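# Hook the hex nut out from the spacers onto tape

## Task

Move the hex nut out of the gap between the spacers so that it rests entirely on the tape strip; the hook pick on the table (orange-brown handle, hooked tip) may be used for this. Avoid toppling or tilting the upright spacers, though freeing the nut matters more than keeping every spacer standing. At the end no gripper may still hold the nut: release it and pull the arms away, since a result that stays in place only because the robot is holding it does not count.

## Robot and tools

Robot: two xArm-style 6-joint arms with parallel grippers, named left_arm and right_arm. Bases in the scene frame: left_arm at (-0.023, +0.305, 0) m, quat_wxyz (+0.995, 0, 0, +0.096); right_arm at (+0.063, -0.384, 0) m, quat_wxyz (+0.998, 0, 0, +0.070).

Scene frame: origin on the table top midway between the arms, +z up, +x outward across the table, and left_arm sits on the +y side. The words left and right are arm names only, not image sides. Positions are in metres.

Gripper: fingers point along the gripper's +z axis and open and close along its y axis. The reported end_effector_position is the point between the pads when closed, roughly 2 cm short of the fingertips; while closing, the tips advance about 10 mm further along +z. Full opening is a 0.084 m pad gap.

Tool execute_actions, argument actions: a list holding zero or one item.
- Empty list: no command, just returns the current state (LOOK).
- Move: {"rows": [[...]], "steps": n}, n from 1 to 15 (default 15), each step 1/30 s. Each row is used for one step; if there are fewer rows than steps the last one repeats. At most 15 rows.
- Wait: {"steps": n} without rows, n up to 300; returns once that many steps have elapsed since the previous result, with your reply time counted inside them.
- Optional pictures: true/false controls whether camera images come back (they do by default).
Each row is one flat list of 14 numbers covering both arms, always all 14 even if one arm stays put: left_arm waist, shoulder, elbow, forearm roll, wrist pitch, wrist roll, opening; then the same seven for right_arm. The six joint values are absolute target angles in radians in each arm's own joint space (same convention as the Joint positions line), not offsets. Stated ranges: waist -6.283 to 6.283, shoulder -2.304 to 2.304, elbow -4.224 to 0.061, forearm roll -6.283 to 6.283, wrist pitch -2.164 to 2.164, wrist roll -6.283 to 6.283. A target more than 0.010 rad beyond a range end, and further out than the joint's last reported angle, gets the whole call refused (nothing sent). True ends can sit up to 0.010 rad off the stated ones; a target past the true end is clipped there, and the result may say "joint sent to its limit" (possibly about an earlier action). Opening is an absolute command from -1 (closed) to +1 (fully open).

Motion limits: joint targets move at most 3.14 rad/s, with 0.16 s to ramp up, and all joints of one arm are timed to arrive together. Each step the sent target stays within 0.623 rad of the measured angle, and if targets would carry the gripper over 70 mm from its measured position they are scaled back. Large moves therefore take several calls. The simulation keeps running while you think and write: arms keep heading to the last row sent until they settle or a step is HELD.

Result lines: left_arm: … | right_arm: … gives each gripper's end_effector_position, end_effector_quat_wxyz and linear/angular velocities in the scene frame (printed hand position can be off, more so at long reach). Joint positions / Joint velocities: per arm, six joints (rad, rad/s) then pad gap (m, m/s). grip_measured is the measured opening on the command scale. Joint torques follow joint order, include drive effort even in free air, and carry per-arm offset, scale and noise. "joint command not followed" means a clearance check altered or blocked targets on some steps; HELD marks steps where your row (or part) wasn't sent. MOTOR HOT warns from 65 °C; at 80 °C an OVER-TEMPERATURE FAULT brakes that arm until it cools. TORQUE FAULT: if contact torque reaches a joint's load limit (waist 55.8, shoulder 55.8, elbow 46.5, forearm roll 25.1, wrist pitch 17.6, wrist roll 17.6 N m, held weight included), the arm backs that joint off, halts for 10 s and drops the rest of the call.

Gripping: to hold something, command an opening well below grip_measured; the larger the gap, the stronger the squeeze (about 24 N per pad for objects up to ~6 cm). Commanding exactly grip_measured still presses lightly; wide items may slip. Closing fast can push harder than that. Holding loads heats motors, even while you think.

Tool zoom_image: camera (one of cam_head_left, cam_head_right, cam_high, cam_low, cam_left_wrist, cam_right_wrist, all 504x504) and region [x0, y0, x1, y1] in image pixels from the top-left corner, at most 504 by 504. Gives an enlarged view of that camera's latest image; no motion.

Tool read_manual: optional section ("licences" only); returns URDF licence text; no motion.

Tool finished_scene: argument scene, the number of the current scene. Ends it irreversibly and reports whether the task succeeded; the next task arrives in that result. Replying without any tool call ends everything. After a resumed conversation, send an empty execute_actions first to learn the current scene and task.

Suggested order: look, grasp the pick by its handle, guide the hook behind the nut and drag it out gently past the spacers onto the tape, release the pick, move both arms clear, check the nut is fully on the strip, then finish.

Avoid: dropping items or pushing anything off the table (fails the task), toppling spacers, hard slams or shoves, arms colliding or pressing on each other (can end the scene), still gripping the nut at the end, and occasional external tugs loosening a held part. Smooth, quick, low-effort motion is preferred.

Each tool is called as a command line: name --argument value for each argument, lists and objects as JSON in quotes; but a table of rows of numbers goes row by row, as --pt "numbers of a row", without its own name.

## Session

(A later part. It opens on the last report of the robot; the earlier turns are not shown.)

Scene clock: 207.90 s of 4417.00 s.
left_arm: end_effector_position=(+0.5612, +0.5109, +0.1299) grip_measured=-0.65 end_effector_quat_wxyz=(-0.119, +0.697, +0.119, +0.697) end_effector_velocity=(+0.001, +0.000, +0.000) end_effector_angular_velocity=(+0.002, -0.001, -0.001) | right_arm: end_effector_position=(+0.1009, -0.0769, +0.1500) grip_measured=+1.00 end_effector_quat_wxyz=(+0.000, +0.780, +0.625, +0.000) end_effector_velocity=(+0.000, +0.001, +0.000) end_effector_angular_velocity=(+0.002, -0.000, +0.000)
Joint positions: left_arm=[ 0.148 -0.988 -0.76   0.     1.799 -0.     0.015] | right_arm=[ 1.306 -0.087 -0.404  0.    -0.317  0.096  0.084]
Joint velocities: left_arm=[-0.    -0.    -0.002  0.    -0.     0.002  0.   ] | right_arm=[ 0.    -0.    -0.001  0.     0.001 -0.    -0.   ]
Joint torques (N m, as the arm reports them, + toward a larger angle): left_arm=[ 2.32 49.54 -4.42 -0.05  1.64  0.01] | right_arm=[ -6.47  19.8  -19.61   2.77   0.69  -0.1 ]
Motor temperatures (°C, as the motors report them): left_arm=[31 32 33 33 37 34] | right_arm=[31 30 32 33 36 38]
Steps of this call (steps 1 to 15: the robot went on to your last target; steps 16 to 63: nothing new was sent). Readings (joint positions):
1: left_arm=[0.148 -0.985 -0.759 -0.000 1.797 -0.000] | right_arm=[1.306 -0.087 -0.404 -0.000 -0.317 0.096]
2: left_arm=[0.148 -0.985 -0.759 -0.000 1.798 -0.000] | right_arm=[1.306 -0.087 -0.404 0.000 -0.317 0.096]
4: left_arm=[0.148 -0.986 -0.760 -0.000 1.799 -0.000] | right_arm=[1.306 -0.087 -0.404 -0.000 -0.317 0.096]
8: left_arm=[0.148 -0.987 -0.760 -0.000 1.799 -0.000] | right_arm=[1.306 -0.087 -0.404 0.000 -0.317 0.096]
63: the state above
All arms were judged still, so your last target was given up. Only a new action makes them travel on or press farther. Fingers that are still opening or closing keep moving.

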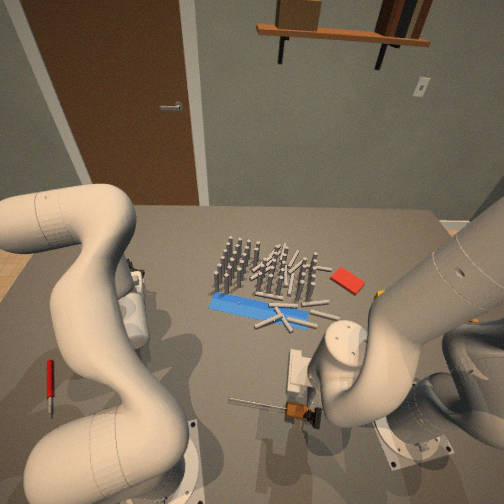

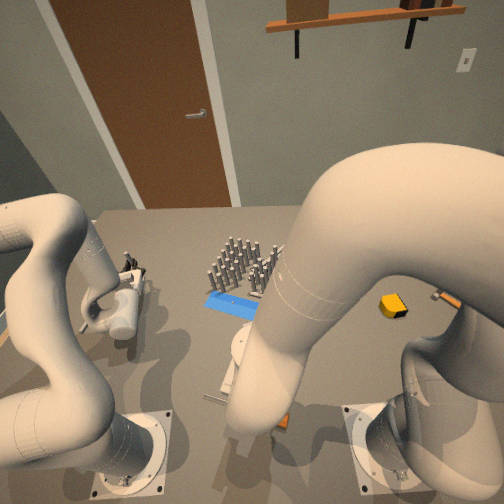

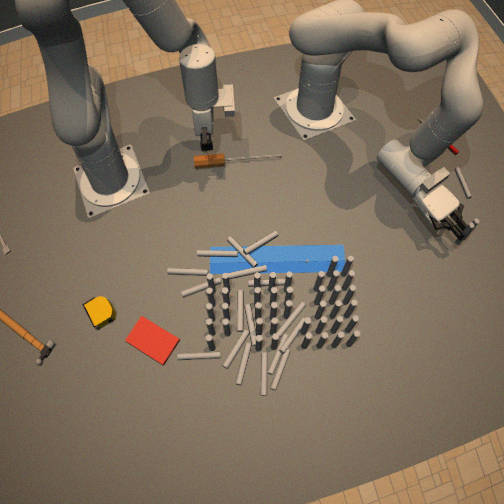

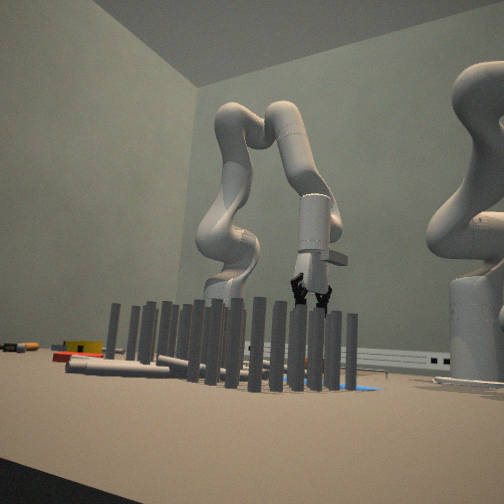

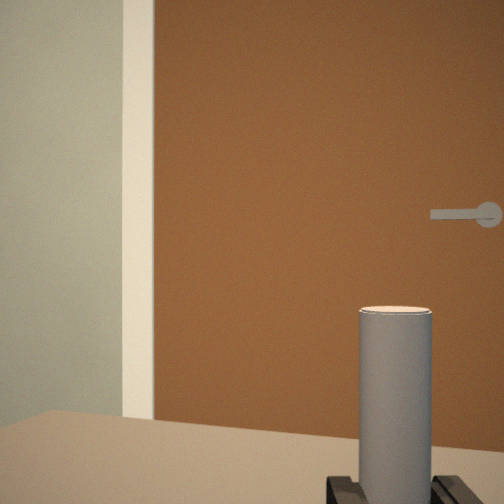

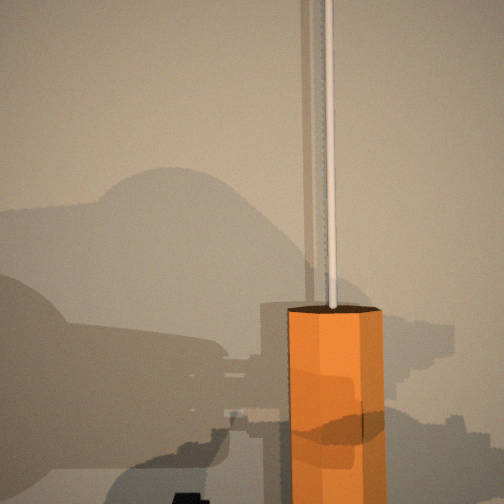

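execute_actions --actions '[{"rows": [[0.1477,-1.1882,-0.8808,0,1.8782,0,-1, 1.3063,-0.087,-0.4039,0,-0.3169,0.0963,1]], "steps": 15}]' --pictures false

execute_actions --actions '[{"rows": [[0.1477,-1.1882,-0.8808,0,1.8782,0,-1, 1.3063,-0.087,-0.4039,0,-0.3169,0.0963,1]], "steps": 8}]' --pictures false

execute_actions --actions '[{"rows": [[0.1477,-1.1882,-0.8808,0,1.8782,0,0.2, 1.3063,-0.087,-0.4039,0,-0.3169,0.0963,1]], "steps": 12}]' --pictures false

execute_actions --actions '[{"rows": [[0.1477,-0.9875,-0.7597,0,1.7986,0,0.2, 1.3063,-0.087,-0.4039,0,-0.3169,0.0963,1]], "steps": 12}]' --pictures false

execute_actions --actions '[{"rows": [[0.1477,-0.6349,-0.6212,0,1.5845,0,0.2, 1.3063,-0.087,-0.4039,0,-0.3169,0.0963,1]], "steps": 15}]'

Scene clock: 209.50 s of 4417.00 s.
left_arm: end_effector_position=(+0.5619, +0.5112, +0.0590) grip_measured=-0.65 end_effector_quat_wxyz=(-0.119, +0.697, +0.119, +0.697) end_effector_velocity=(-0.002, +0.000, -0.004) end_effector_angular_velocity=(-0.002, +0.005, +0.001) | right_arm: end_effector_position=(+0.1009, -0.0769, +0.1500) grip_measured=+1.00 end_effector_quat_wxyz=(+0.000, +0.780, +0.625, +0.000) end_effector_velocity=(-0.000, +0.000, -0.000) end_effector_angular_velocity=(+0.000, +0.000, -0.001)
Joint positions: left_arm=[ 0.148 -1.187 -0.881 -0.     1.878  0.     0.015] | right_arm=[ 1.306 -0.087 -0.404 -0.    -0.317  0.096  0.084]
Joint velocities: left_arm=[ 0.001 -0.008 -0.001 -0.     0.001 -0.001 -0.   ] | right_arm=[ 0.    -0.    -0.     0.001  0.     0.     0.   ]
Joint torques (N m, as the arm reports them, + toward a larger angle): left_arm=[ 1.83 48.37 -2.21  0.34  1.73 -0.06] | right_arm=[ -5.98  20.2  -19.01   2.57   0.74  -0.09]
Motor temperatures (°C, as the motors report them): left_arm=[31 32 33 33 37 34] | right_arm=[31 30 32 33 36 38]
Steps of this call (steps 1 to 33: nothing new was sent; steps 34 to 48: all 15 steps of this action). Readings (joint positions):
34: left_arm=[0.148 -0.988 -0.760 -0.000 1.799 0.000] | right_arm=[1.306 -0.087 -0.404 -0.000 -0.317 0.096]
35: left_arm=[0.148 -0.993 -0.764 -0.000 1.802 0.000] | right_arm=[1.306 -0.087 -0.404 -0.000 -0.317 0.096]
37: left_arm=[0.148 -1.048 -0.799 -0.000 1.826 0.000] | right_arm=[1.306 -0.087 -0.404 0.000 -0.317 0.096]
41: left_arm=[0.148 -1.178 -0.872 0.000 1.871 -0.000] | right_arm=[1.306 -0.087 -0.404 -0.000 -0.317 0.096]
48: the state above

Scene clock: 209.77 s of 4417.00 s.
left_arm: end_effector_position=(+0.5616, +0.5111, +0.0583) grip_measured=-0.65 end_effector_quat_wxyz=(-0.119, +0.697, +0.119, +0.697) end_effector_velocity=(-0.000, -0.000, -0.001) end_effector_angular_velocity=(-0.002, +0.001, -0.001) | right_arm: end_effector_position=(+0.1009, -0.0769, +0.1500) grip_measured=+1.00 end_effector_quat_wxyz=(+0.000, +0.780, +0.625, +0.000) end_effector_velocity=(-0.000, -0.001, -0.001) end_effector_angular_velocity=(-0.002, -0.000, +0.001)
Joint positions: left_arm=[ 0.148 -1.188 -0.881 -0.     1.878  0.     0.015] | right_arm=[ 1.306 -0.087 -0.404  0.    -0.317  0.096  0.084]
Joint velocities: left_arm=[-0.    -0.002 -0.001  0.001 -0.    -0.001 -0.   ] | right_arm=[ 0.    -0.     0.002 -0.001 -0.     0.001  0.   ]
Joint torques (N m, as the arm reports them, + toward a larger angle): left_arm=[-1.38 52.5  -2.19 -0.11  1.62 -0.09] | right_arm=[ -6.7   21.22 -19.01   2.45   0.73  -0.01]
Motor temperatures (°C, as the motors report them): left_arm=[31 32 33 33 37 34] | right_arm=[31 30 32 33 36 38]
Steps of this call (steps 1 to 8: all 8 steps of this action). Readings (joint positions):
1: left_arm=[0.148 -1.187 -0.881 -0.000 1.878 0.000] | right_arm=[1.306 -0.087 -0.404 0.000 -0.317 0.096]
2: left_arm=[0.148 -1.187 -0.881 -0.000 1.878 0.000] | right_arm=[1.306 -0.087 -0.404 -0.000 -0.317 0.096]
4: left_arm=[0.148 -1.188 -0.881 -0.000 1.878 0.000] | right_arm=[1.306 -0.087 -0.404 -0.000 -0.317 0.096]
8: the state above

Scene clock: 210.17 s of 4417.00 s.
left_arm: end_effector_position=(+0.5616, +0.5111, +0.0582) grip_measured=+0.19 end_effector_quat_wxyz=(-0.119, +0.697, +0.119, +0.697) end_effector_velocity=(-0.001, -0.001, -0.001) end_effector_angular_velocity=(-0.002, +0.002, -0.002) | right_arm: end_effector_position=(+0.1009, -0.0769, +0.1500) grip_measured=+1.00 end_effector_quat_wxyz=(+0.000, +0.780, +0.625, +0.000) end_effector_velocity=(-0.000, -0.000, -0.000) end_effector_angular_velocity=(-0.001, -0.000, +0.000)
Joint positions: left_arm=[ 0.148 -1.188 -0.881  0.     1.878 -0.     0.052] | right_arm=[ 1.306 -0.087 -0.404 -0.    -0.317  0.096  0.084]
Joint velocities: left_arm=[-0.001 -0.002  0.001  0.001 -0.    -0.001  0.   ] | right_arm=[ 0.     0.     0.001 -0.     0.     0.     0.   ]
Joint torques (N m, as the arm reports them, + toward a larger angle): left_arm=[-0.98 51.37 -1.83  0.25  1.61  0.03] | right_arm=[ -5.89  21.17 -19.51   2.84   0.71   0.04]
Motor temperatures (°C, as the motors report them): left_arm=[31 32 33 33 37 34] | right_arm=[31 30 32 33 36 38]
Steps of this call (steps 1 to 12: all 12 steps of this action). Readings (joint positions):
1: left_arm=[0.148 -1.188 -0.881 -0.000 1.878 0.000] | right_arm=[1.306 -0.087 -0.404 -0.000 -0.317 0.096]
2: left_arm=[0.148 -1.188 -0.881 -0.000 1.878 0.000] | right_arm=[1.306 -0.087 -0.404 -0.000 -0.317 0.096]
4: left_arm=[0.148 -1.188 -0.881 -0.000 1.878 0.000] | right_arm=[1.306 -0.087 -0.404 -0.000 -0.317 0.096]
8: left_arm=[0.148 -1.188 -0.881 -0.000 1.878 0.000] | right_arm=[1.306 -0.087 -0.404 -0.000 -0.317 0.096]
12: the state above

Scene clock: 210.57 s of 4417.00 s.
left_arm: end_effector_position=(+0.5610, +0.5108, +0.1290) grip_measured=+0.19 end_effector_quat_wxyz=(-0.119, +0.697, +0.119, +0.697) end_effector_velocity=(-0.003, -0.001, -0.003) end_effector_angular_velocity=(-0.007, +0.016, -0.001) | right_arm: end_effector_position=(+0.1009, -0.0769, +0.1500) grip_measured=+1.00 end_effector_quat_wxyz=(+0.000, +0.780, +0.625, +0.000) end_effector_velocity=(+0.000, +0.001, +0.000) end_effector_angular_velocity=(+0.001, -0.000, +0.001)
Joint positions: left_arm=[ 0.148 -0.989 -0.76  -0.     1.799 -0.     0.052] | right_arm=[ 1.306 -0.087 -0.404  0.    -0.317  0.096  0.084]
Joint velocities: left_arm=[ 0.     0.006  0.011  0.001 -0.013 -0.    -0.   ] | right_arm=[-0.    -0.    -0.001 -0.     0.    -0.     0.   ]
Joint torques (N m, as the arm reports them, + toward a larger angle): left_arm=[-2.17 49.21 -3.34  0.23  1.58 -0.1 ] | right_arm=[ -7.09  21.06 -19.01   3.08   0.76  -0.09]
Motor temperatures (°C, as the motors report them): left_arm=[31 32 33 33 37 34] | right_arm=[31 30 32 33 36 38]
Steps of this call (steps 1 to 12: all 12 steps of this action). Readings (joint positions):
1: left_arm=[0.148 -1.188 -0.881 0.000 1.878 -0.000] | right_arm=[1.306 -0.087 -0.404 -0.000 -0.317 0.096]
2: left_arm=[0.148 -1.183 -0.877 0.000 1.875 -0.000] | right_arm=[1.306 -0.087 -0.404 0.000 -0.317 0.096]
4: left_arm=[0.148 -1.128 -0.841 0.000 1.851 -0.000] | right_arm=[1.306 -0.087 -0.404 -0.000 -0.317 0.096]
8: left_arm=[0.148 -0.998 -0.769 -0.000 1.806 0.000] | right_arm=[1.306 -0.087 -0.404 0.000 -0.317 0.096]
12: the state above

Scene clock: 211.07 s of 4417.00 s.
left_arm: end_effector_position=(+0.5611, +0.5109, +0.2487) grip_measured=+0.19 end_effector_quat_wxyz=(-0.119, +0.697, +0.119, +0.697) end_effector_velocity=(-0.004, -0.002, -0.002) end_effector_angular_velocity=(-0.008, +0.022, -0.002) | right_arm: end_effector_position=(+0.1009, -0.0769, +0.1500) grip_measured=+1.00 end_effector_quat_wxyz=(+0.000, +0.780, +0.625, +0.000) end_effector_velocity=(+0.000, +0.000, +0.000) end_effector_angular_velocity=(+0.000, +0.000, -0.000)
Joint positions: left_arm=[ 0.148 -0.638 -0.622 -0.     1.586 -0.     0.052] | right_arm=[ 1.306 -0.087 -0.404  0.    -0.317  0.096  0.084]
Joint velocities: left_arm=[-0.001  0.014  0.014  0.001 -0.023 -0.    -0.   ] | right_arm=[ 0. -0. -0.  0. -0.  0.  0.]
Joint torques (N m, as the arm reports them, + toward a larger angle): left_arm=[-0.24 42.96 -9.87  0.63  1.62  0.01] | right_arm=[ -6.25  20.68 -19.57   2.8    0.64  -0.06]
Motor temperatures (°C, as the motors report them): left_arm=[31 32 33 33 37 34] | right_arm=[31 30 32 33 36 38]
Steps of this call (steps 1 to 15: all 15 steps of this action). Readings (joint positions):
1: left_arm=[0.148 -0.989 -0.760 -0.000 1.798 -0.000] | right_arm=[1.306 -0.087 -0.404 -0.000 -0.317 0.096]
2: left_arm=[0.148 -0.984 -0.757 0.000 1.794 -0.000] | right_arm=[1.306 -0.087 -0.404 -0.000 -0.317 0.096]
4: left_arm=[0.148 -0.928 -0.733 0.000 1.757 -0.000] | right_arm=[1.306 -0.087 -0.404 0.000 -0.317 0.096]
8: left_arm=[0.148 -0.743 -0.664 0.000 1.650 0.000] | right_arm=[1.306 -0.087 -0.404 0.000 -0.317 0.096]
15: the state above

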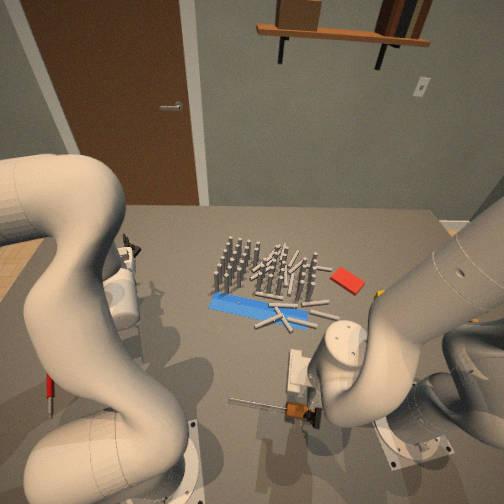

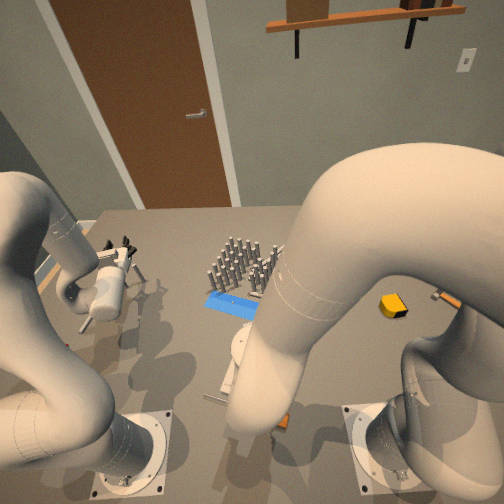

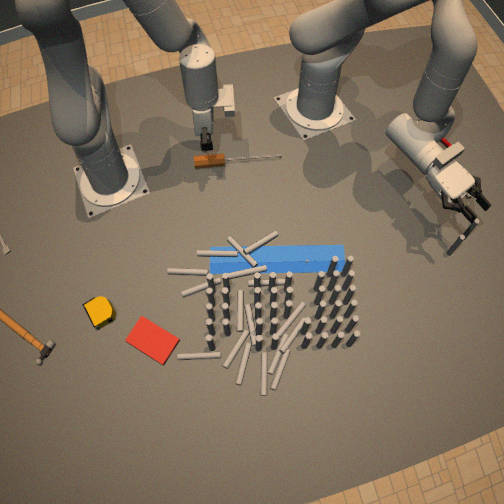

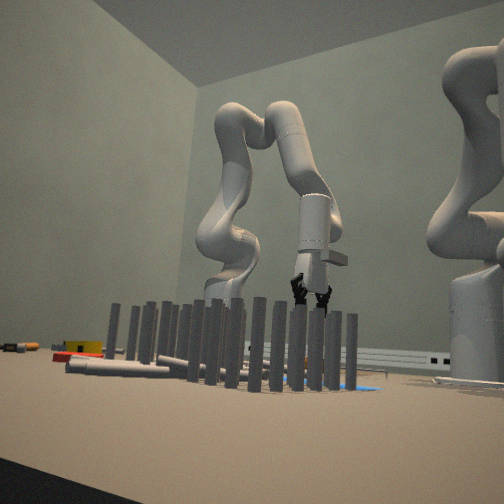

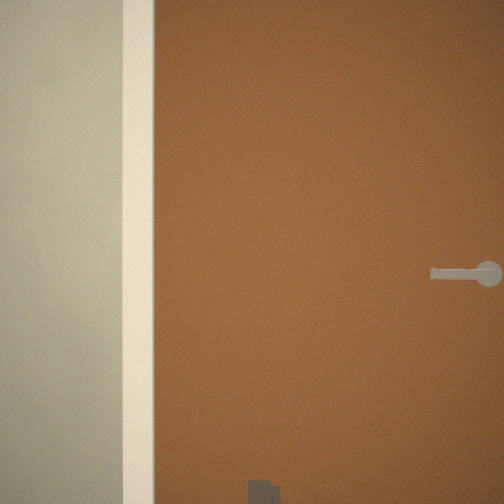

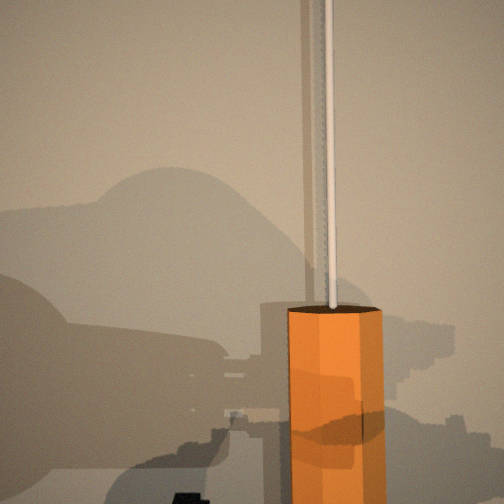

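zoom_image --camera "cam_high" --region '[150, 220, 380, 410]'

Region (150, 220, 380, 410) of cam_high's 504x504 image, scaled by 2.191, with more detail than that image has; it fills the top 416 rows of this view, and the rest is white.

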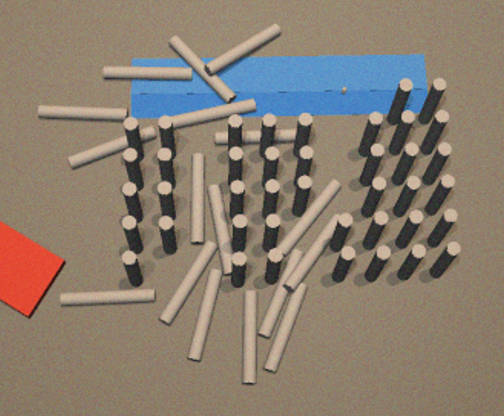

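execute_actions --actions '[{"rows": [[-0.0943,-0.5869,-0.7231,0,1.0418,0.1675,0.2, 1.3063,-0.087,-0.4039,0,-0.3169,0.0963,1],[-0.0943,-0.5869,-0.7231,0,1.0418,0.1675,0.2, 1.3063,-0.087,-0.4039,0,-0.3169,0.0963,1],[-0.0943,-0.5869,-0.7231,0,1.0418,0.1675,0.2, 1.3063,-0.087,-0.4039,0,-0.3169,0.0963,1],[-0.0943,-0.5869,-0.7231,0,1.0418,0.1675,0.2, 1.3063,-0.087,-0.4039,0,-0.3169,0.0963,1],[-0.0943,-0.5869,-0.7231,0,1.0418,0.1675,0.2, 1.3063,-0.087,-0.4039,0,-0.3169,0.0963,1],[-0.0943,-0.5869,-0.7231,0,1.0418,0.1675,0.2, 1.3063,-0.087,-0.4039,0,-0.3169,0.0963,1],[-0.0943,-0.5869,-0.7231,0,1.0418,0.1675,0.2, 1.3063,-0.087,-0.4039,0,-0.3169,0.0963,1],[-0.3363,-0.5388,-0.8251,0,0.4992,0.335,0.2, 1.3063,-0.087,-0.4039,0,-0.3169,0.0963,1]], "steps": 14}]' --pictures false

execute_actions --actions '[{"rows": [[-0.5783,-0.4908,-0.9270,0,-0.0435,0.5025,0.2, 1.3063,-0.087,-0.4039,0,-0.3169,0.0963,1],[-0.5783,-0.4908,-0.9270,0,-0.0435,0.5025,0.2, 1.3063,-0.087,-0.4039,0,-0.3169,0.0963,1],[-0.5783,-0.4908,-0.9270,0,-0.0435,0.5025,0.2, 1.3063,-0.087,-0.4039,0,-0.3169,0.0963,1],[-0.5783,-0.4908,-0.9270,0,-0.0435,0.5025,0.2, 1.3063,-0.087,-0.4039,0,-0.3169,0.0963,1],[-0.5783,-0.4908,-0.9270,0,-0.0435,0.5025,0.2, 1.3063,-0.087,-0.4039,0,-0.3169,0.0963,1],[-0.5783,-0.4908,-0.9270,0,-0.0435,0.5025,0.2, 1.3063,-0.087,-0.4039,0,-0.3169,0.0963,1],[-0.5783,-0.4908,-0.9270,0,-0.0435,0.5025,0.2, 1.3063,-0.087,-0.4039,0,-0.3169,0.0963,1],[-0.8203,-0.4427,-1.0289,0,-0.5862,0.670,0.2, 1.3063,-0.087,-0.4039,0,-0.3169,0.0963,1]], "steps": 15}]' --pictures false

execute_actions --actions '[{"steps": 12}]'

Scene clock: 216.53 s of 4417.00 s.
left_arm: end_effector_position=(+0.6287, +0.3495, +0.1984) grip_measured=+0.19 end_effector_quat_wxyz=(-0.071, +0.830, -0.049, +0.551) end_effector_velocity=(+0.041, -0.441, -0.152) end_effector_angular_velocity=(+0.350, +1.223, -0.857) | right_arm: end_effector_position=(+0.1009, -0.0769, +0.1500) grip_measured=+1.00 end_effector_quat_wxyz=(+0.000, +0.780, +0.625, +0.000) end_effector_velocity=(+0.000, +0.000, +0.000) end_effector_angular_velocity=(+0.001, -0.000, -0.000)
Joint positions: left_arm=[-0.123 -0.581 -0.735  0.     1.024  0.187  0.052] | right_arm=[ 1.306 -0.087 -0.404  0.    -0.317  0.096  0.084]
Joint velocities: left_arm=[-0.677  0.135 -0.283  0.001 -1.614  0.468 -0.   ] | right_arm=[ 0.    -0.    -0.    -0.     0.001  0.    -0.   ]
Joint torques (N m, as the arm reports them, + toward a larger angle): left_arm=[  2.35  46.51 -11.15   0.64   1.45   0.11] | right_arm=[ -5.73  20.62 -19.48   2.48   0.67  -0.14]
Motor temperatures (°C, as the motors report them): left_arm=[31 32 33 33 37 34] | right_arm=[31 30 32 33 36 38]
Steps of this call (steps 1 to 15: the robot went on to your last target; steps 16 to 90: nothing new was sent; then 2.00 s passed at rest; steps 91 to 104: all 14 steps of this action). Readings (joint positions):
91: left_arm=[0.148 -0.635 -0.621 -0.000 1.584 0.000] | right_arm=[1.306 -0.087 -0.404 -0.000 -0.317 0.096]
92: left_arm=[0.145 -0.634 -0.622 -0.000 1.578 0.002] | right_arm=[1.306 -0.087 -0.404 -0.000 -0.317 0.096]
94: left_arm=[0.121 -0.630 -0.632 -0.000 1.519 0.020] | right_arm=[1.306 -0.087 -0.404 -0.000 -0.317 0.096]
98: left_arm=[0.023 -0.610 -0.674 0.000 1.305 0.086] | right_arm=[1.306 -0.087 -0.404 -0.000 -0.317 0.096]
104: the state above

Scene clock: 217.03 s of 4417.00 s.
left_arm: end_effector_position=(+0.6116, +0.1059, +0.1976) grip_measured=+0.19 end_effector_quat_wxyz=(-0.028, +0.856, -0.336, +0.393) end_effector_velocity=(-0.167, -0.452, +0.028) end_effector_angular_velocity=(+0.569, +0.614, -1.066) | right_arm: end_effector_position=(+0.1009, -0.0769, +0.1500) grip_measured=+1.00 end_effector_quat_wxyz=(+0.000, +0.780, +0.625, +0.000) end_effector_velocity=(+0.000, +0.000, +0.000) end_effector_angular_velocity=(+0.000, +0.000, +0.001)
Joint positions: left_arm=[-0.495 -0.507 -0.892  0.     0.425  0.445  0.052] | right_arm=[ 1.306 -0.087 -0.404 -0.    -0.317  0.096  0.084]
Joint velocities: left_arm=[-0.723  0.144 -0.306  0.001 -1.206  0.496 -0.   ] | right_arm=[ 0.    -0.    -0.     0.    -0.    -0.001 -0.   ]
Joint torques (N m, as the arm reports them, + toward a larger angle): left_arm=[ -0.49  44.64 -14.25   1.02   1.03   0.16] | right_arm=[ -6.04  21.02 -19.39   3.11   0.71  -0.03]
Motor temperatures (°C, as the motors report them): left_arm=[31 32 33 33 37 34] | right_arm=[31 30 32 33 36 38]
Steps of this call (steps 1 to 15: all 15 steps of this action). Readings (joint positions):
1: left_arm=[-0.145 -0.577 -0.745 0.000 0.969 0.202] | right_arm=[1.306 -0.087 -0.404 0.000 -0.317 0.096]
2: left_arm=[-0.170 -0.572 -0.755 -0.000 0.918 0.220] | right_arm=[1.306 -0.087 -0.404 -0.000 -0.317 0.096]
4: left_arm=[-0.224 -0.561 -0.778 0.000 0.845 0.257] | right_arm=[1.306 -0.087 -0.404 0.000 -0.317 0.096]
8: left_arm=[-0.320 -0.542 -0.818 0.000 0.675 0.323] | right_arm=[1.306 -0.087 -0.404 0.000 -0.317 0.096]
15: the state above

Scene clock: 217.43 s of 4417.00 s.
left_arm: end_effector_position=(+0.4765, -0.0026, +0.1897) grip_measured=+0.19 end_effector_quat_wxyz=(-0.005, +0.826, -0.546, +0.139) end_effector_velocity=(-0.463, -0.053, +0.000) end_effector_angular_velocity=(+1.014, +1.472, -0.817) | right_arm: end_effector_position=(+0.1009, -0.0769, +0.1500) grip_measured=+1.00 end_effector_quat_wxyz=(+0.000, +0.780, +0.625, +0.000) end_effector_velocity=(+0.000, +0.000, +0.000) end_effector_angular_velocity=(+0.001, -0.000, +0.001)
Joint positions: left_arm=[-0.743 -0.458 -0.996  0.    -0.26   0.616  0.052] | right_arm=[ 1.306 -0.087 -0.404 -0.    -0.317  0.096  0.084]
Joint velocities: left_arm=[-0.49   0.095 -0.204 -0.001 -2.084  0.341  0.   ] | right_arm=[ 0.     0.     0.    -0.001  0.    -0.     0.   ]
Joint torques (N m, as the arm reports them, + toward a larger angle): left_arm=[ -2.41  45.56 -15.91   0.88   0.2   -0.27] | right_arm=[ -6.13  19.31 -19.02   2.81   0.63  -0.17]
Motor temperatures (°C, as the motors report them): left_arm=[31 32 33 33 37 34] | right_arm=[31 30 32 33 36 38]
Steps of this call (steps 1 to 12: the robot went on to your last target). Readings (joint positions):
1: left_arm=[-0.519 -0.503 -0.902 0.000 0.383 0.461] | right_arm=[1.306 -0.087 -0.404 -0.000 -0.317 0.096]
2: left_arm=[-0.542 -0.498 -0.912 0.000 0.340 0.477] | right_arm=[1.306 -0.087 -0.404 0.000 -0.317 0.096]
4: left_arm=[-0.588 -0.489 -0.931 0.000 0.243 0.509] | right_arm=[1.306 -0.087 -0.404 0.000 -0.317 0.096]
8: left_arm=[-0.673 -0.472 -0.967 0.000 0.013 0.568] | right_arm=[1.306 -0.087 -0.404 -0.000 -0.317 0.096]
12: the state above

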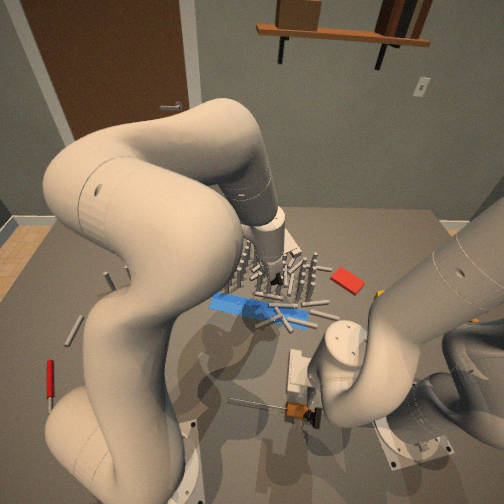

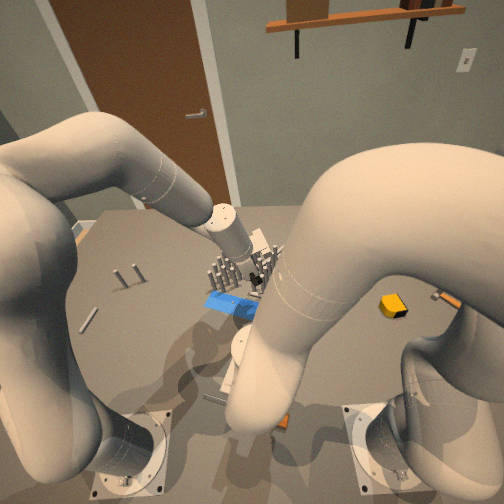

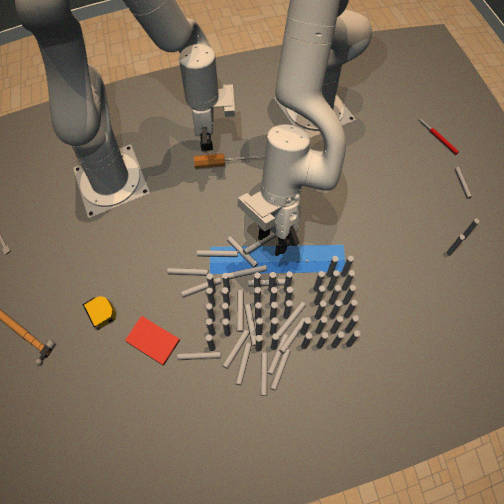

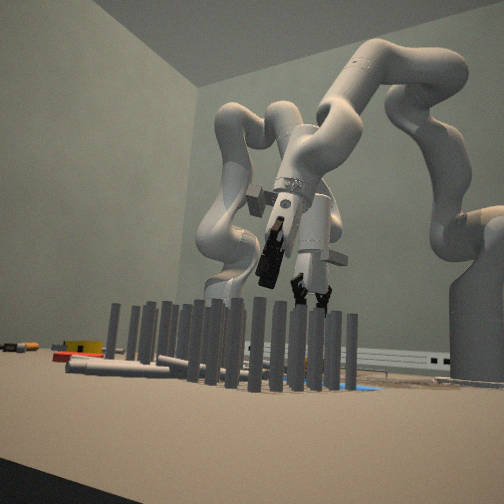

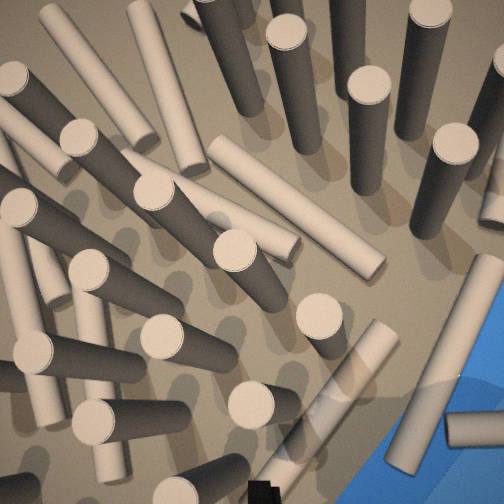

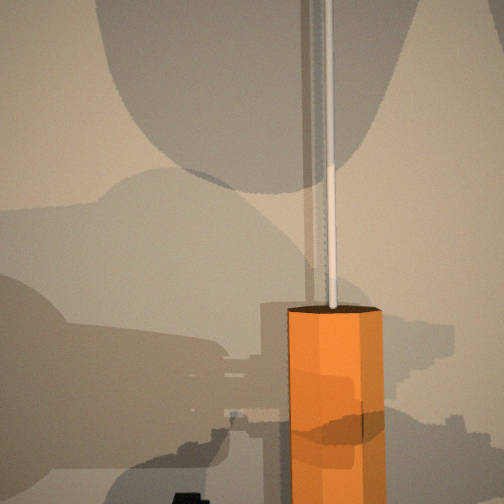

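execute_actions --actions '[{"steps": 8}]'

Scene clock: 217.70 s of 4417.00 s.
left_arm: end_effector_position=(+0.4048, -0.0057, +0.1996) grip_measured=+0.19 end_effector_quat_wxyz=(-0.000, +0.797, -0.604, +0.003) end_effector_velocity=(-0.022, +0.008, +0.003) end_effector_angular_velocity=(+0.060, +0.081, -0.033) | right_arm: end_effector_position=(+0.1009, -0.0769, +0.1500) grip_measured=+1.00 end_effector_quat_wxyz=(+0.000, +0.780, +0.625, +0.000) end_effector_velocity=(+0.000, +0.001, +0.000) end_effector_angular_velocity=(+0.001, -0.000, -0.001)
Joint positions: left_arm=[-0.819 -0.443 -1.028 -0.    -0.58   0.669  0.052] | right_arm=[ 1.306 -0.087 -0.404  0.    -0.317  0.096  0.084]
Joint velocities: left_arm=[-0.013  0.001 -0.007  0.002 -0.11   0.018 -0.   ] | right_arm=[-0.     0.    -0.001  0.     0.     0.     0.   ]
Joint torques (N m, as the arm reports them, + toward a larger angle): left_arm=[  1.72  43.   -15.9    0.59   0.04  -0.15] | right_arm=[ -6.08  20.26 -19.24   2.8    0.82   0.  ]
Motor temperatures (°C, as the motors report them): left_arm=[31 32 33 33 37 34] | right_arm=[31 30 32 33 36 38]
Steps of this call (steps 1 to 8: the robot went on to your last target). Readings (joint positions):
1: left_arm=[-0.759 -0.455 -1.003 -0.000 -0.329 0.628] | right_arm=[1.306 -0.087 -0.404 -0.000 -0.317 0.096]
2: left_arm=[-0.775 -0.452 -1.010 -0.000 -0.397 0.639] | right_arm=[1.306 -0.087 -0.404 0.000 -0.317 0.096]
4: left_arm=[-0.802 -0.446 -1.021 -0.000 -0.509 0.657] | right_arm=[1.306 -0.087 -0.404 -0.000 -0.317 0.096]
8: the state above

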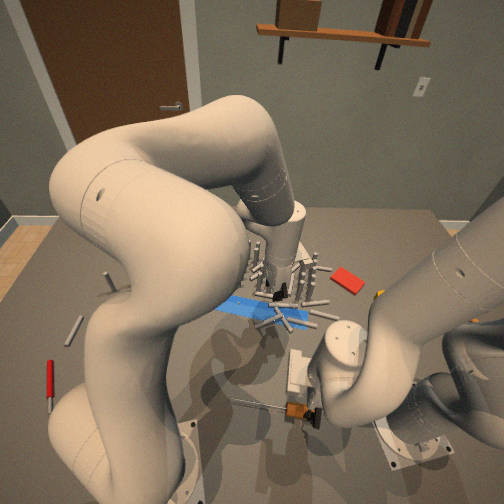

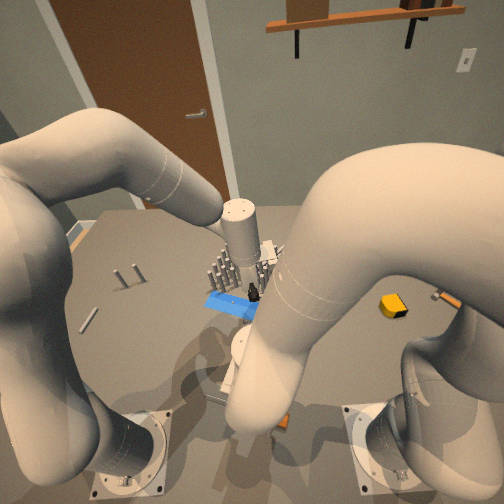

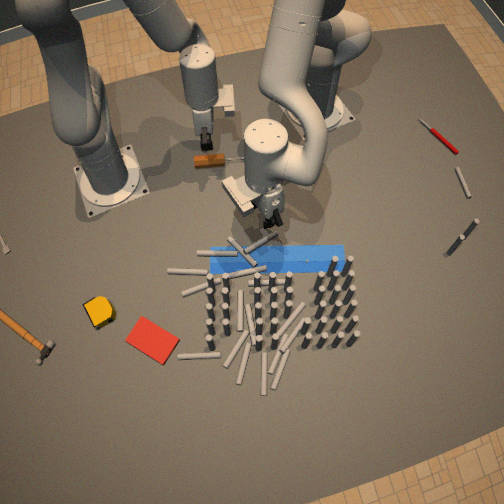

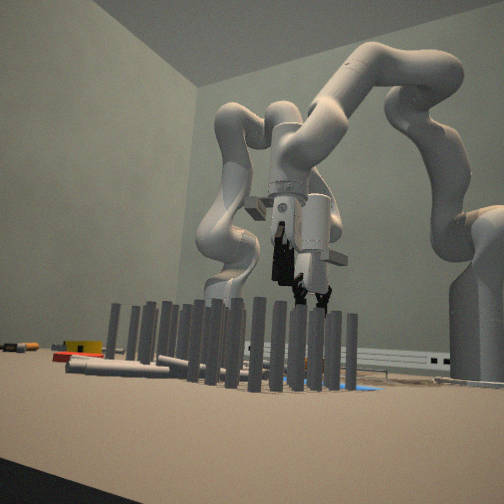

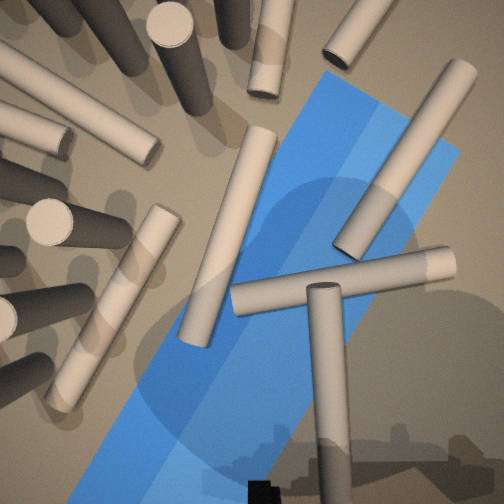

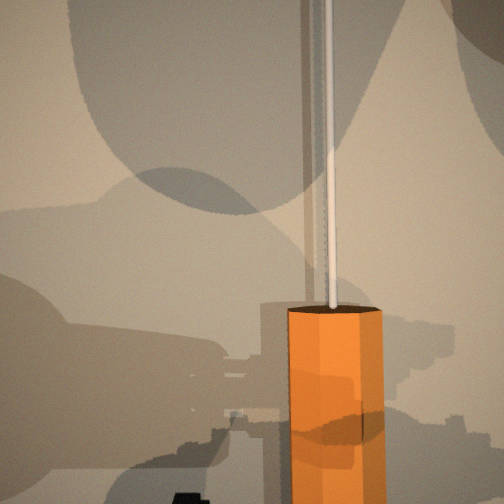

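execute_actions --actions '[{"rows": [[-0.8203,-0.7755,-1.0360,0,-0.2605,0.670,0.2, 1.3063,-0.087,-0.4039,0,-0.3169,0.0963,1]], "steps": 15}]' --pictures false

execute_actions --actions '[{"rows": [[-0.8203,-0.7755,-1.0360,0,-0.2605,0.670,0.2, 1.3063,-0.087,-0.4039,0,-0.3169,0.0963,1],[-0.8203,-0.7755,-1.0360,0,-0.2605,0.670,0.2, 1.3063,-0.087,-0.4039,0,-0.3169,0.0963,1],[-0.8203,-0.7755,-1.0360,0,-0.2605,0.670,0.2, 1.3063,-0.087,-0.4039,0,-0.3169,0.0963,1],[-0.8203,-0.7755,-1.0360,0,-0.2605,0.670,-1, 1.3063,-0.087,-0.4039,0,-0.3169,0.0963,1]], "steps": 15}]' --pictures false

execute_actions --actions '[{"rows": [[-0.8203,-0.4427,-1.0289,0,-0.5862,0.670,-1, 1.3063,-0.087,-0.4039,0,-0.3169,0.0963,1]], "steps": 13}]' --pictures false

Scene clock: 220.70 s of 4417.00 s.
left_arm: end_effector_position=(+0.4024, -0.0051, +0.0265) grip_measured=+0.19 end_effector_quat_wxyz=(+0.000, +0.796, -0.605, -0.002) end_effector_velocity=(+0.023, -0.016, -0.017) end_effector_angular_velocity=(-0.048, -0.065, +0.001) | right_arm: end_effector_position=(+0.1009, -0.0769, +0.1500) grip_measured=+1.00 end_effector_quat_wxyz=(+0.000, +0.780, +0.625, +0.000) end_effector_velocity=(+0.000, +0.000, -0.000) end_effector_angular_velocity=(-0.000, -0.000, +0.001)
Joint positions: left_arm=[-0.82  -0.772 -1.034 -0.    -0.266  0.67   0.052] | right_arm=[ 1.306 -0.087 -0.404  0.    -0.317  0.096  0.084]
Joint velocities: left_arm=[ 0.001 -0.049 -0.034 -0.001  0.096  0.001  0.   ] | right_arm=[ 0.    -0.    -0.    -0.001  0.     0.    -0.   ]
Joint torques (N m, as the arm reports them, + toward a larger angle): left_arm=[ -0.8   63.43 -14.14   0.18  -0.42  -0.21] | right_arm=[ -5.92  22.03 -19.02   2.68   0.69  -0.06]
Motor temperatures (°C, as the motors report them): left_arm=[31 32 33 33 37 34] | right_arm=[31 30 32 33 36 38]
Steps of this call (steps 1 to 15: the robot went on to your last target; steps 16 to 75: nothing new was sent; steps 76 to 90: all 15 steps of this action). Readings (joint positions):
76: left_arm=[-0.820 -0.443 -1.029 -0.000 -0.586 0.670] | right_arm=[1.306 -0.087 -0.404 -0.000 -0.317 0.096]
77: left_arm=[-0.820 -0.448 -1.030 0.000 -0.580 0.670] | right_arm=[1.306 -0.087 -0.404 0.000 -0.317 0.096]
79: left_arm=[-0.820 -0.498 -1.034 0.000 -0.527 0.670] | right_arm=[1.306 -0.087 -0.404 -0.000 -0.317 0.096]
83: left_arm=[-0.820 -0.628 -1.033 0.000 -0.404 0.670] | right_arm=[1.306 -0.087 -0.404 0.000 -0.317 0.096]
90: the state above

Scene clock: 221.20 s of 4417.00 s.
left_arm: end_effector_position=(+0.4036, -0.0059, +0.0253) grip_measured=-0.65 end_effector_quat_wxyz=(-0.000, +0.796, -0.605, +0.000) end_effector_velocity=(-0.001, +0.000, -0.001) end_effector_angular_velocity=(+0.001, +0.002, +0.001) | right_arm: end_effector_position=(+0.1009, -0.0769, +0.1500) grip_measured=+1.00 end_effector_quat_wxyz=(+0.000, +0.780, +0.625, +0.000) end_effector_velocity=(+0.000, +0.001, +0.000) end_effector_angular_velocity=(+0.002, -0.000, +0.000)
Joint positions: left_arm=[-0.82  -0.775 -1.036  0.    -0.261  0.67   0.016] | right_arm=[ 1.306 -0.087 -0.404  0.    -0.317  0.096  0.084]
Joint velocities: left_arm=[-0.    -0.002  0.    -0.002 -0.     0.001  0.   ] | right_arm=[-0.     0.    -0.001 -0.     0.001 -0.     0.   ]
Joint torques (N m, as the arm reports them, + toward a larger angle): left_arm=[ -1.66  48.12 -10.41   1.49  -0.29   0.04] | right_arm=[ -7.64  20.95 -19.21   3.02   0.71  -0.12]
Motor temperatures (°C, as the motors report them): left_arm=[31 32 33 33 37 34] | right_arm=[31 30 32 33 36 38]
Steps of this call (steps 1 to 15: all 15 steps of this action). Readings (joint positions):
1: left_arm=[-0.820 -0.773 -1.035 -0.000 -0.263 0.670] | right_arm=[1.306 -0.087 -0.404 -0.000 -0.317 0.096]
2: left_arm=[-0.820 -0.773 -1.036 0.000 -0.262 0.670] | right_arm=[1.306 -0.087 -0.404 -0.000 -0.317 0.096]
4: left_arm=[-0.820 -0.774 -1.037 0.000 -0.261 0.670] | right_arm=[1.306 -0.087 -0.404 0.000 -0.317 0.096]
8: left_arm=[-0.820 -0.775 -1.036 0.000 -0.261 0.670] | right_arm=[1.306 -0.087 -0.404 -0.000 -0.317 0.096]
15: the state above

Scene clock: 221.63 s of 4417.00 s.
left_arm: end_effector_position=(+0.4059, -0.0075, +0.1934) grip_measured=-0.65 end_effector_quat_wxyz=(-0.000, +0.796, -0.605, +0.003) end_effector_velocity=(-0.013, +0.010, +0.183) end_effector_angular_velocity=(-0.017, -0.025, -0.002) | right_arm: end_effector_position=(+0.1009, -0.0769, +0.1500) grip_measured=+1.00 end_effector_quat_wxyz=(+0.000, +0.780, +0.625, +0.000) end_effector_velocity=(-0.000, -0.000, -0.000) end_effector_angular_velocity=(-0.001, +0.000, -0.001)
Joint positions: left_arm=[-0.82  -0.457 -1.031  0.    -0.569  0.67   0.015] | right_arm=[ 1.306 -0.087 -0.404 -0.    -0.317  0.096  0.084]
Joint velocities: left_arm=[ 0.001  0.341 -0.007  0.001 -0.317  0.002 -0.   ] | right_arm=[ 0.    -0.     0.001  0.    -0.     0.001 -0.   ]
Joint torques (N m, as the arm reports them, + toward a larger angle): left_arm=[-0.64  4.51 -8.1   0.41  0.15  0.01] | right_arm=[ -6.35  20.24 -18.95   2.83   0.74  -0.02]
Motor temperatures (°C, as the motors report them): left_arm=[31 32 33 33 37 34] | right_arm=[31 30 32 33 36 38]
Steps of this call (steps 1 to 13: all 13 steps of this action). Readings (joint positions):
1: left_arm=[-0.820 -0.775 -1.036 0.000 -0.261 0.670] | right_arm=[1.306 -0.087 -0.404 0.000 -0.317 0.096]
2: left_arm=[-0.820 -0.770 -1.035 -0.000 -0.267 0.670] | right_arm=[1.306 -0.087 -0.404 -0.000 -0.317 0.096]
4: left_arm=[-0.820 -0.720 -1.031 -0.000 -0.320 0.670] | right_arm=[1.306 -0.087 -0.404 -0.000 -0.317 0.096]
8: left_arm=[-0.820 -0.590 -1.032 0.000 -0.442 0.670] | right_arm=[1.306 -0.087 -0.404 0.000 -0.317 0.096]
13: the state above


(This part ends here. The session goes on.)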